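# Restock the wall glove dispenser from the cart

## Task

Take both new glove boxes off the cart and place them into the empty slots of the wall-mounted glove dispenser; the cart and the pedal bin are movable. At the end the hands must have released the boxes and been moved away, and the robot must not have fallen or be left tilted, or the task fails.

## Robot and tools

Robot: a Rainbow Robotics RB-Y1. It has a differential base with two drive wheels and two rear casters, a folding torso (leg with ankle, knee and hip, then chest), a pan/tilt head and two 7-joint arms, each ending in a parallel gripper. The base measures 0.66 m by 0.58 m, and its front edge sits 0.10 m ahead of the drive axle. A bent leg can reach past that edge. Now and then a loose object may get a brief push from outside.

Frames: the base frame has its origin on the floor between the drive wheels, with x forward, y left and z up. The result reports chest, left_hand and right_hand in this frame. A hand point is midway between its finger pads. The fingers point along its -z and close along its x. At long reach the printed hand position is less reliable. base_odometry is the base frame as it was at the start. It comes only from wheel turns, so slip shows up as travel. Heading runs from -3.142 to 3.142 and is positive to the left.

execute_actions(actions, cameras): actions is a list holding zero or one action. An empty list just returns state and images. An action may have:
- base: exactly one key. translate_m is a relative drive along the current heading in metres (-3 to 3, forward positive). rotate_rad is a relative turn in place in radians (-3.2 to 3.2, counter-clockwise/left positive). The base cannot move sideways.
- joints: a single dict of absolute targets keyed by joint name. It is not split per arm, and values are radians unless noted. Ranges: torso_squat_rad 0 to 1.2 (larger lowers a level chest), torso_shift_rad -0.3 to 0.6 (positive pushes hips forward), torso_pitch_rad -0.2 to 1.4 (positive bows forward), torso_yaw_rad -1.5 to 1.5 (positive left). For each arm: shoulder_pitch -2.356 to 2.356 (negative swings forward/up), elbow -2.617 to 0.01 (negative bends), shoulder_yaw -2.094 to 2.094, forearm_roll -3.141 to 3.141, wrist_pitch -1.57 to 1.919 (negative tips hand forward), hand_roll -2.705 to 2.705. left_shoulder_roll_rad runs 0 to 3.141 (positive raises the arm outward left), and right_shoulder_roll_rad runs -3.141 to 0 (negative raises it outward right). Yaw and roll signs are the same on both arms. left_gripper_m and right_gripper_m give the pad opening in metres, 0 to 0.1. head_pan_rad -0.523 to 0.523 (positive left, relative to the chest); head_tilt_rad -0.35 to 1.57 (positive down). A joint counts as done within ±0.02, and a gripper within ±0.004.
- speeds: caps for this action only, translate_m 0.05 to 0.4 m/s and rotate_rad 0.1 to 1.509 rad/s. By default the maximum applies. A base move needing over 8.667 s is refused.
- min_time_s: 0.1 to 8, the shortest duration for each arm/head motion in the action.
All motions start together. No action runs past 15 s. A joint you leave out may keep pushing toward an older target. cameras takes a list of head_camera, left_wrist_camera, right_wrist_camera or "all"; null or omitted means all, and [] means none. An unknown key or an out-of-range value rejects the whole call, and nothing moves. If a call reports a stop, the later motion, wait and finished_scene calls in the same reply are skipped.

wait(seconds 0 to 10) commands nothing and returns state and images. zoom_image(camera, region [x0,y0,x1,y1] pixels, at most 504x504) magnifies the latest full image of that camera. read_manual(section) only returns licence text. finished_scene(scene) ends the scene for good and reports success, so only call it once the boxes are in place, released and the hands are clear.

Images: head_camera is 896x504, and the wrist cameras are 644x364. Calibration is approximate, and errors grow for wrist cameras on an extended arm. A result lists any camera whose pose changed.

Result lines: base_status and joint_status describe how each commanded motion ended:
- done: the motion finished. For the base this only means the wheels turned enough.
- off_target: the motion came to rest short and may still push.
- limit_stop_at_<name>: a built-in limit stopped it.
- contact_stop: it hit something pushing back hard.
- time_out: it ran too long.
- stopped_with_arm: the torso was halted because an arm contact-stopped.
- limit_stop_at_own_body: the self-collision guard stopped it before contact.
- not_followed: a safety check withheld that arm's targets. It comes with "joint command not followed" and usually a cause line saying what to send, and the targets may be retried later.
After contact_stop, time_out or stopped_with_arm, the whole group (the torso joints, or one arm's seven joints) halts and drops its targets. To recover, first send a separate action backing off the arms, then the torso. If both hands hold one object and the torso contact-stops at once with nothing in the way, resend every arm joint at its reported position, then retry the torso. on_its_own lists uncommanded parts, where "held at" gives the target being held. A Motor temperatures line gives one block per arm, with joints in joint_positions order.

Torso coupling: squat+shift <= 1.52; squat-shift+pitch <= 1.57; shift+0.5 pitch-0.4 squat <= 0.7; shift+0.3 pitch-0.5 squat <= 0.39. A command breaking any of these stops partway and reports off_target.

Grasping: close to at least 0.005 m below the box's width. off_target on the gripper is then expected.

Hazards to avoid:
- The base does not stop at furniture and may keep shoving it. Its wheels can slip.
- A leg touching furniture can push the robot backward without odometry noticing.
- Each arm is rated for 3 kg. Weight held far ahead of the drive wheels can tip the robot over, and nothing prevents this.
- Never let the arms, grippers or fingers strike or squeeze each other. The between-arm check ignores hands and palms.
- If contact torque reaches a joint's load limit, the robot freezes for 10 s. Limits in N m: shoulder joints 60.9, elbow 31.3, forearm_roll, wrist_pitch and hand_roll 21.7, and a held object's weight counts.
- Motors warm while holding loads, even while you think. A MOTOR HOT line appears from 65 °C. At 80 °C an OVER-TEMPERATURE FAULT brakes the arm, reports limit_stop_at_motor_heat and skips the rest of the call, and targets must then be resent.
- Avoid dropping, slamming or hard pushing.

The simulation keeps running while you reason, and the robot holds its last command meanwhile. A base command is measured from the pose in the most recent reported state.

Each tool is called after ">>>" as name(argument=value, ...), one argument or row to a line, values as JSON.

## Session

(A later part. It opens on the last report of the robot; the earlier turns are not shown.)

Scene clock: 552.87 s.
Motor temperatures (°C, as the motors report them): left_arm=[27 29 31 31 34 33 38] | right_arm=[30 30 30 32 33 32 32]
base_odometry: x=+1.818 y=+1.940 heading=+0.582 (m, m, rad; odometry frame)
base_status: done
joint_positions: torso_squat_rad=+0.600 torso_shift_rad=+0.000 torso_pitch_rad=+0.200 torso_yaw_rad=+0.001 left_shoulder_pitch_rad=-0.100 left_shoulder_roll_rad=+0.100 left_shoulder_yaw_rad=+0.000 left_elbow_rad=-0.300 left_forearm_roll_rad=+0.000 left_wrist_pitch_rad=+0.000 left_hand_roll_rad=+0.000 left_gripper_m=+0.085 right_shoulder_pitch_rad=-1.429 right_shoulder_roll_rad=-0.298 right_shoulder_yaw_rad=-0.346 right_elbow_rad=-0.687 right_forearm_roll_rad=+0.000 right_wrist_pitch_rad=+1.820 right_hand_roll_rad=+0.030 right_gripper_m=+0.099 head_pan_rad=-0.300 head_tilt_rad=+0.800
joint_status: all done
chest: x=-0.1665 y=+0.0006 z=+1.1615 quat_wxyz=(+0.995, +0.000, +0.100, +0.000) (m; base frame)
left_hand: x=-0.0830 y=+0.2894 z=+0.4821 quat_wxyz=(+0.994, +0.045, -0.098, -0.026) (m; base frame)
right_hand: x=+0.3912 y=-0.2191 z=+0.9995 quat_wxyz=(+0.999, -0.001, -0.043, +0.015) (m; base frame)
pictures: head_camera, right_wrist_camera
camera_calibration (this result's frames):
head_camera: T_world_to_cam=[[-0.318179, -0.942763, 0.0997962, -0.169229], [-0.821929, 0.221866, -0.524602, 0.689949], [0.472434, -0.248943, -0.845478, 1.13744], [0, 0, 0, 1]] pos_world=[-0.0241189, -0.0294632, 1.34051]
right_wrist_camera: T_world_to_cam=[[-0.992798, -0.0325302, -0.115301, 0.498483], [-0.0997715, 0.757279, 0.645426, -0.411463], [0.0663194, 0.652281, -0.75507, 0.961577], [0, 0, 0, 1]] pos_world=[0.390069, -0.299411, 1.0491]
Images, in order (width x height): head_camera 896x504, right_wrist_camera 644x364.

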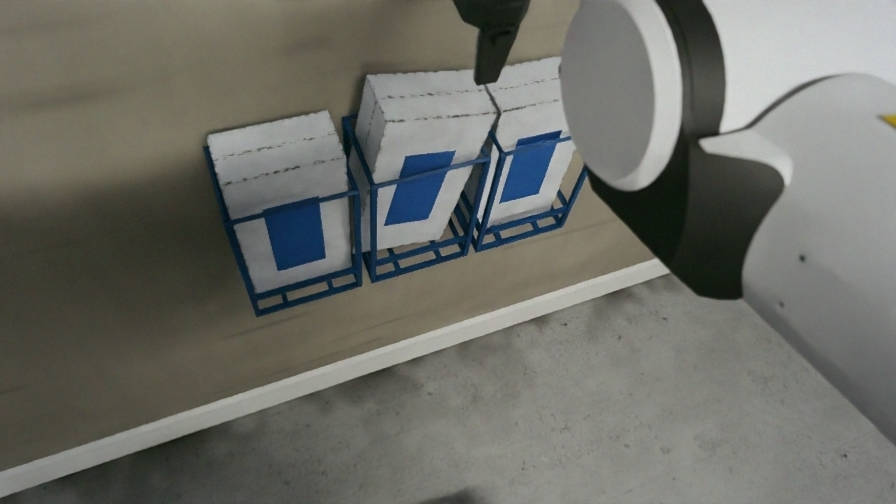

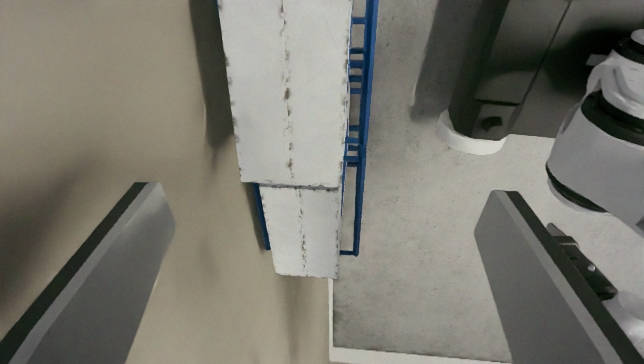

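>>> execute_actions(
  actions=[
    {"joints":{"torso_squat_rad":0.88}},
  ],
  cameras=["right_wrist_camera"],
)

>>> execute_actions(
  actions=[
    {"joints":{"right_gripper_m":0.05}},
  ],
  cameras=[],
)

>>> execute_actions(
  actions=[
    {"joints":{"torso_squat_rad":0.82}},
  ],
  cameras=[],
)

>>> execute_actions(
  actions=[
    {"base":{"rotate_rad":0.05},"speeds":{"rotate_rad":0.1},"joints":{"right_hand_roll_rad":-0.02}},
  ],
  cameras=["head_camera"],
)

Scene clock: 562.50 s.
Motor temperatures (°C, as the motors report them): left_arm=[27 29 31 31 34 33 38] | right_arm=[31 30 30 32 33 32 32]
base_odometry: x=+1.818 y=+1.940 heading=+0.582 (m, m, rad; odometry frame)
base_status: not commanded
joint_positions: torso_squat_rad=+0.880 torso_shift_rad=+0.000 torso_pitch_rad=+0.200 torso_yaw_rad=+0.001 left_shoulder_pitch_rad=-0.100 left_shoulder_roll_rad=+0.100 left_shoulder_yaw_rad=+0.000 left_elbow_rad=-0.300 left_forearm_roll_rad=+0.000 left_wrist_pitch_rad=+0.000 left_hand_roll_rad=+0.000 left_gripper_m=+0.085 right_shoulder_pitch_rad=-1.429 right_shoulder_roll_rad=-0.298 right_shoulder_yaw_rad=-0.346 right_elbow_rad=-0.687 right_forearm_roll_rad=+0.000 right_wrist_pitch_rad=+1.820 right_hand_roll_rad=+0.030 right_gripper_m=+0.099 head_pan_rad=-0.300 head_tilt_rad=+0.800
joint_status: all done
chest: x=-0.1666 y=+0.0005 z=+1.0298 quat_wxyz=(+0.995, +0.000, +0.100, +0.000) (m; base frame)
left_hand: x=-0.0830 y=+0.2892 z=+0.3504 quat_wxyz=(+0.994, +0.045, -0.098, -0.026) (m; base frame)
right_hand: x=+0.3915 y=-0.2193 z=+0.8684 quat_wxyz=(+0.999, -0.001, -0.044, +0.015) (m; base frame)
pictures: right_wrist_camera
camera_calibration (this result's frames):
right_wrist_camera: T_world_to_cam=[[-0.992617, -0.03242, -0.11688, 0.484971], [-0.1007, 0.75742, 0.645116, -0.326049], [0.0676124, 0.652122, -0.755093, 0.862201], [0, 0, 0, 1]] pos_world=[0.390261, -0.299581, 0.918064]
Images, in order (width x height): right_wrist_camera 644x364.

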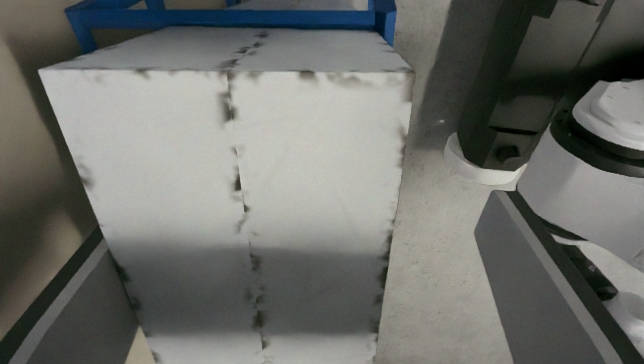

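Scene clock: 563.47 s.
Motor temperatures (°C, as the motors report them): left_arm=[27 29 31 31 34 33 38] | right_arm=[30 30 30 32 33 32 32]
base_odometry: x=+1.818 y=+1.940 heading=+0.582 (m, m, rad; odometry frame)
base_status: not commanded
joint_positions: torso_squat_rad=+0.880 torso_shift_rad=+0.000 torso_pitch_rad=+0.200 torso_yaw_rad=+0.001 left_shoulder_pitch_rad=-0.100 left_shoulder_roll_rad=+0.100 left_shoulder_yaw_rad=+0.000 left_elbow_rad=-0.300 left_forearm_roll_rad=+0.000 left_wrist_pitch_rad=+0.000 left_hand_roll_rad=+0.000 left_gripper_m=+0.085 right_shoulder_pitch_rad=-1.432 right_shoulder_roll_rad=-0.300 right_shoulder_yaw_rad=-0.346 right_elbow_rad=-0.690 right_forearm_roll_rad=+0.000 right_wrist_pitch_rad=+1.817 right_hand_roll_rad=+0.030 right_gripper_m=+0.060 head_pan_rad=-0.300 head_tilt_rad=+0.800
joint_status: right_gripper_m off_target (ended at +0.060, target +0.050)
chest: x=-0.1663 y=+0.0005 z=+1.0298 quat_wxyz=(+0.995, +0.000, +0.100, +0.000) (m; base frame)
left_hand: x=-0.0830 y=+0.2893 z=+0.3504 quat_wxyz=(+0.994, +0.045, -0.097, -0.026) (m; base frame)
right_hand: x=+0.3936 y=-0.2193 z=+0.8707 quat_wxyz=(+0.999, -0.001, -0.048, +0.015) (m; base frame)
pictures: none
No camera images: the call's "cameras" was empty. Leave "cameras" out to get every camera's image.

Scene clock: 564.40 s.
Motor temperatures (°C, as the motors report them): left_arm=[27 29 31 31 34 33 38] | right_arm=[30 30 30 32 33 32 32]
base_odometry: x=+1.818 y=+1.940 heading=+0.582 (m, m, rad; odometry frame)
base_status: not commanded
joint_positions: torso_squat_rad=+0.820 torso_shift_rad=+0.000 torso_pitch_rad=+0.201 torso_yaw_rad=+0.001 left_shoulder_pitch_rad=-0.100 left_shoulder_roll_rad=+0.100 left_shoulder_yaw_rad=+0.000 left_elbow_rad=-0.300 left_forearm_roll_rad=+0.000 left_wrist_pitch_rad=+0.000 left_hand_roll_rad=+0.000 left_gripper_m=+0.085 right_shoulder_pitch_rad=-1.430 right_shoulder_roll_rad=-0.298 right_shoulder_yaw_rad=-0.346 right_elbow_rad=-0.688 right_forearm_roll_rad=+0.000 right_wrist_pitch_rad=+1.819 right_hand_roll_rad=+0.030 right_gripper_m=+0.060 head_pan_rad=-0.300 head_tilt_rad=+0.800
joint_status: all done
chest: x=-0.1662 y=+0.0005 z=+1.0613 quat_wxyz=(+0.995, +0.000, +0.100, +0.001) (m; base frame)
left_hand: x=-0.0832 y=+0.2893 z=+0.3819 quat_wxyz=(+0.994, +0.045, -0.097, -0.026) (m; base frame)
right_hand: x=+0.3922 y=-0.2191 z=+0.9001 quat_wxyz=(+0.999, -0.001, -0.045, +0.015) (m; base frame)
pictures: none
No camera images: the call's "cameras" was empty. Leave "cameras" out to get every camera's image.

Scene clock: 565.53 s.
Motor temperatures (°C, as the motors report them): left_arm=[27 29 31 31 34 33 38] | right_arm=[30 30 30 32 33 32 32]
base_odometry: x=+1.818 y=+1.940 heading=+0.630 (m, m, rad; odometry frame)
base_status: done
joint_positions: torso_squat_rad=+0.820 torso_shift_rad=+0.000 torso_pitch_rad=+0.200 torso_yaw_rad=+0.001 left_shoulder_pitch_rad=-0.100 left_shoulder_roll_rad=+0.100 left_shoulder_yaw_rad=+0.000 left_elbow_rad=-0.300 left_forearm_roll_rad=+0.000 left_wrist_pitch_rad=+0.000 left_hand_roll_rad=+0.000 left_gripper_m=+0.085 right_shoulder_pitch_rad=-1.428 right_shoulder_roll_rad=-0.299 right_shoulder_yaw_rad=-0.346 right_elbow_rad=-0.687 right_forearm_roll_rad=+0.001 right_wrist_pitch_rad=+1.820 right_hand_roll_rad=-0.020 right_gripper_m=+0.060 head_pan_rad=-0.300 head_tilt_rad=+0.800
joint_status: all done
chest: x=-0.1663 y=+0.0005 z=+1.0613 quat_wxyz=(+0.995, +0.000, +0.100, +0.000) (m; base frame)
left_hand: x=-0.0831 y=+0.2893 z=+0.3819 quat_wxyz=(+0.994, +0.045, -0.097, -0.026) (m; base frame)
right_hand: x=+0.3914 y=-0.2199 z=+0.8992 quat_wxyz=(+0.999, +0.000, -0.043, -0.010) (m; base frame)
pictures: head_camera
camera_calibration (this result's frames):
head_camera: T_world_to_cam=[[-0.318155, -0.942762, 0.0998859, -0.159372], [-0.822139, 0.221903, -0.524259, 0.63719], [0.472086, -0.248915, -0.845681, 1.05276], [0, 0, 0, 1]] pos_world=[-0.0238382, -0.0295962, 1.24027]
Images, in order (width x height): head_camera 896x504.

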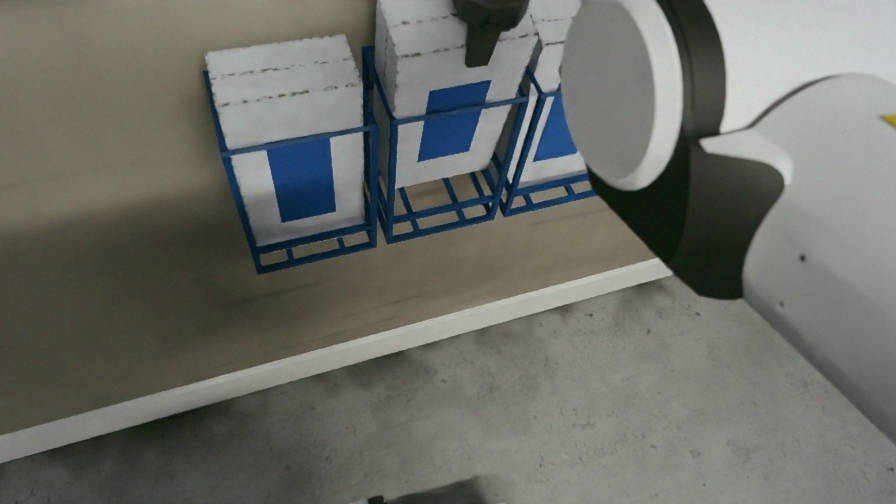

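Straight now. Lower, release.

>>> execute_actions(
  actions=[
    {"joints":{"torso_squat_rad":0.895}},
  ],
  cameras=["head_camera"],
)

>>> execute_actions(
  actions=[
    {"joints":{"right_gripper_m":0.09}},
  ],
  cameras=[],
)

>>> execute_actions(
  actions=[
    {"joints":{"torso_squat_rad":0.4}},
  ],
  cameras=[],
)

>>> execute_actions(
  actions=[
    {"base":{"translate_m":-0.6},"joints":{"head_pan_rad":0,"head_tilt_rad":0.45,"right_shoulder_pitch_rad":-0.1,"right_shoulder_roll_rad":-0.1,"right_shoulder_yaw_rad":0,"right_elbow_rad":-0.3,"right_wrist_pitch_rad":0,"torso_pitch_rad":0},"min_time_s":2.5},
  ],
  cameras=["head_camera"],
)

Scene clock: 572.73 s.
Motor temperatures (°C, as the motors report them): left_arm=[27 29 31 31 34 33 38] | right_arm=[31 30 30 32 33 32 32]
base_odometry: x=+1.818 y=+1.940 heading=+0.630 (m, m, rad; odometry frame)
base_status: not commanded
joint_positions: torso_squat_rad=+0.895 torso_shift_rad=+0.000 torso_pitch_rad=+0.200 torso_yaw_rad=+0.001 left_shoulder_pitch_rad=-0.100 left_shoulder_roll_rad=+0.100 left_shoulder_yaw_rad=+0.000 left_elbow_rad=-0.300 left_forearm_roll_rad=+0.000 left_wrist_pitch_rad=+0.000 left_hand_roll_rad=+0.000 left_gripper_m=+0.085 right_shoulder_pitch_rad=-1.429 right_shoulder_roll_rad=-0.300 right_shoulder_yaw_rad=-0.346 right_elbow_rad=-0.688 right_forearm_roll_rad=+0.001 right_wrist_pitch_rad=+1.819 right_hand_roll_rad=-0.020 right_gripper_m=+0.060 head_pan_rad=-0.300 head_tilt_rad=+0.800
joint_status: all done
chest: x=-0.1665 y=+0.0005 z=+1.0217 quat_wxyz=(+0.995, +0.000, +0.100, +0.000) (m; base frame)
left_hand: x=-0.0830 y=+0.2892 z=+0.3423 quat_wxyz=(+0.994, +0.045, -0.098, -0.026) (m; base frame)
right_hand: x=+0.3918 y=-0.2206 z=+0.8605 quat_wxyz=(+0.999, +0.000, -0.045, -0.011) (m; base frame)
pictures: head_camera
camera_calibration (this result's frames):
head_camera: T_world_to_cam=[[-0.318235, -0.942751, 0.0997402, -0.155374], [-0.82188, 0.221927, -0.524654, 0.616691], [0.472482, -0.248937, -0.845453, 1.01915], [0, 0, 0, 1]] pos_world=[-0.0241287, -0.0296349, 1.20069]
Images, in order (width x height): head_camera 896x504.

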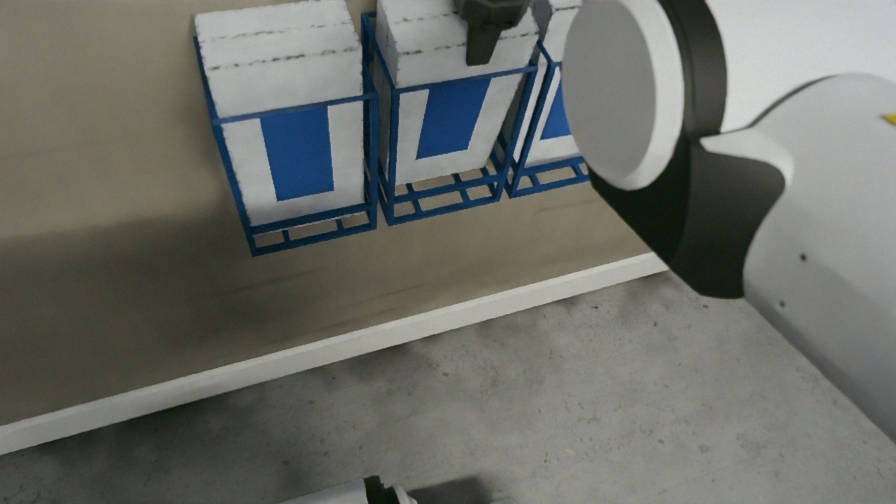

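Scene clock: 573.63 s.
Motor temperatures (°C, as the motors report them): left_arm=[27 29 31 31 34 33 38] | right_arm=[31 30 30 32 33 32 32]
base_odometry: x=+1.818 y=+1.940 heading=+0.630 (m, m, rad; odometry frame)
base_status: not commanded
joint_positions: torso_squat_rad=+0.895 torso_shift_rad=+0.000 torso_pitch_rad=+0.200 torso_yaw_rad=+0.001 left_shoulder_pitch_rad=-0.100 left_shoulder_roll_rad=+0.100 left_shoulder_yaw_rad=+0.000 left_elbow_rad=-0.300 left_forearm_roll_rad=+0.000 left_wrist_pitch_rad=+0.000 left_hand_roll_rad=+0.000 left_gripper_m=+0.085 right_shoulder_pitch_rad=-1.429 right_shoulder_roll_rad=-0.298 right_shoulder_yaw_rad=-0.346 right_elbow_rad=-0.687 right_forearm_roll_rad=+0.000 right_wrist_pitch_rad=+1.820 right_hand_roll_rad=-0.020 right_gripper_m=+0.090 head_pan_rad=-0.300 head_tilt_rad=+0.800
joint_status: all done
chest: x=-0.1665 y=+0.0005 z=+1.0217 quat_wxyz=(+0.995, +0.000, +0.100, +0.000) (m; base frame)
left_hand: x=-0.0830 y=+0.2892 z=+0.3423 quat_wxyz=(+0.994, +0.045, -0.098, -0.026) (m; base frame)
right_hand: x=+0.3914 y=-0.2195 z=+0.8600 quat_wxyz=(+0.999, +0.000, -0.044, -0.010) (m; base frame)
pictures: none
No camera images: the call's "cameras" was empty. Leave "cameras" out to get every camera's image.

Scene clock: 576.17 s.
Motor temperatures (°C, as the motors report them): left_arm=[27 29 31 31 34 33 38] | right_arm=[31 30 30 32 33 32 32]
base_odometry: x=+1.818 y=+1.940 heading=+0.630 (m, m, rad; odometry frame)
base_status: not commanded
joint_positions: torso_squat_rad=+0.400 torso_shift_rad=+0.000 torso_pitch_rad=+0.200 torso_yaw_rad=+0.001 left_shoulder_pitch_rad=-0.100 left_shoulder_roll_rad=+0.100 left_shoulder_yaw_rad=+0.000 left_elbow_rad=-0.300 left_forearm_roll_rad=+0.000 left_wrist_pitch_rad=+0.000 left_hand_roll_rad=+0.000 left_gripper_m=+0.085 right_shoulder_pitch_rad=-1.429 right_shoulder_roll_rad=-0.298 right_shoulder_yaw_rad=-0.346 right_elbow_rad=-0.687 right_forearm_roll_rad=+0.000 right_wrist_pitch_rad=+1.820 right_hand_roll_rad=-0.020 right_gripper_m=+0.090 head_pan_rad=-0.300 head_tilt_rad=+0.800
joint_status: all done
chest: x=-0.1664 y=+0.0006 z=+1.2285 quat_wxyz=(+0.995, +0.000, +0.100, +0.000) (m; base frame)
left_hand: x=-0.0830 y=+0.2894 z=+0.5491 quat_wxyz=(+0.994, +0.045, -0.097, -0.026) (m; base frame)
right_hand: x=+0.3914 y=-0.2192 z=+1.0667 quat_wxyz=(+0.999, +0.001, -0.043, -0.010) (m; base frame)
pictures: none
No camera images: the call's "cameras" was empty. Leave "cameras" out to get every camera's image.

Scene clock: 579.70 s.
Motor temperatures (°C, as the motors report them): left_arm=[27 29 31 31 34 33 38] | right_arm=[31 30 30 32 33 32 32]
base_odometry: x=+1.332 y=+1.587 heading=+0.628 (m, m, rad; odometry frame)
base_status: done
joint_positions: torso_squat_rad=+0.400 torso_shift_rad=+0.000 torso_pitch_rad=+0.000 torso_yaw_rad=+0.001 left_shoulder_pitch_rad=-0.100 left_shoulder_roll_rad=+0.100 left_shoulder_yaw_rad=+0.000 left_elbow_rad=-0.300 left_forearm_roll_rad=+0.000 left_wrist_pitch_rad=+0.000 left_hand_roll_rad=+0.000 left_gripper_m=+0.085 right_shoulder_pitch_rad=-0.100 right_shoulder_roll_rad=-0.100 right_shoulder_yaw_rad=+0.000 right_elbow_rad=-0.300 right_forearm_roll_rad=+0.000 right_wrist_pitch_rad=+0.000 right_hand_roll_rad=-0.020 right_gripper_m=+0.090 head_pan_rad=+0.000 head_tilt_rad=+0.450
joint_status: all done
chest: x=-0.2280 y=+0.0006 z=+1.2347 quat_wxyz=(+1.000, +0.000, +0.000, +0.000) (m; base frame)
left_hand: x=-0.0111 y=+0.2894 z=+0.5855 quat_wxyz=(+0.979, +0.047, -0.196, -0.021) (m; base frame)
right_hand: x=-0.0109 y=-0.2880 z=+0.5855 quat_wxyz=(+0.979, -0.045, -0.197, +0.013) (m; base frame)
pictures: head_camera
camera_calibration (this result's frames):
head_camera: T_world_to_cam=[[-0.0475555, -0.998686, 0.0191141, -0.0378623], [-0.458714, 0.00483652, -0.888571, 1.24703], [0.88731, -0.0510243, -0.458341, 0.783912], [0, 0, 0, 1]] pos_world=[-0.125344, -0.00384526, 1.4681]
Images, in order (width x height): head_camera 896x504.

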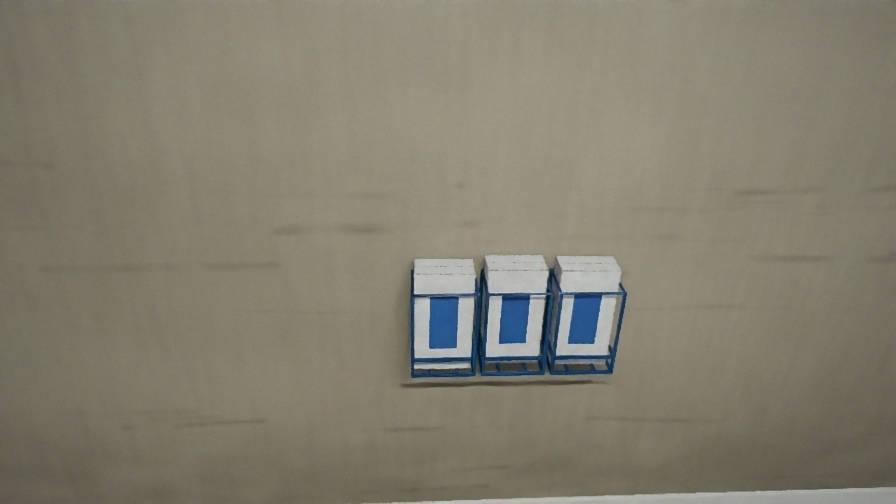

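>>> finished_scene(
  scene=1,
)

The scene is finished: the task was done.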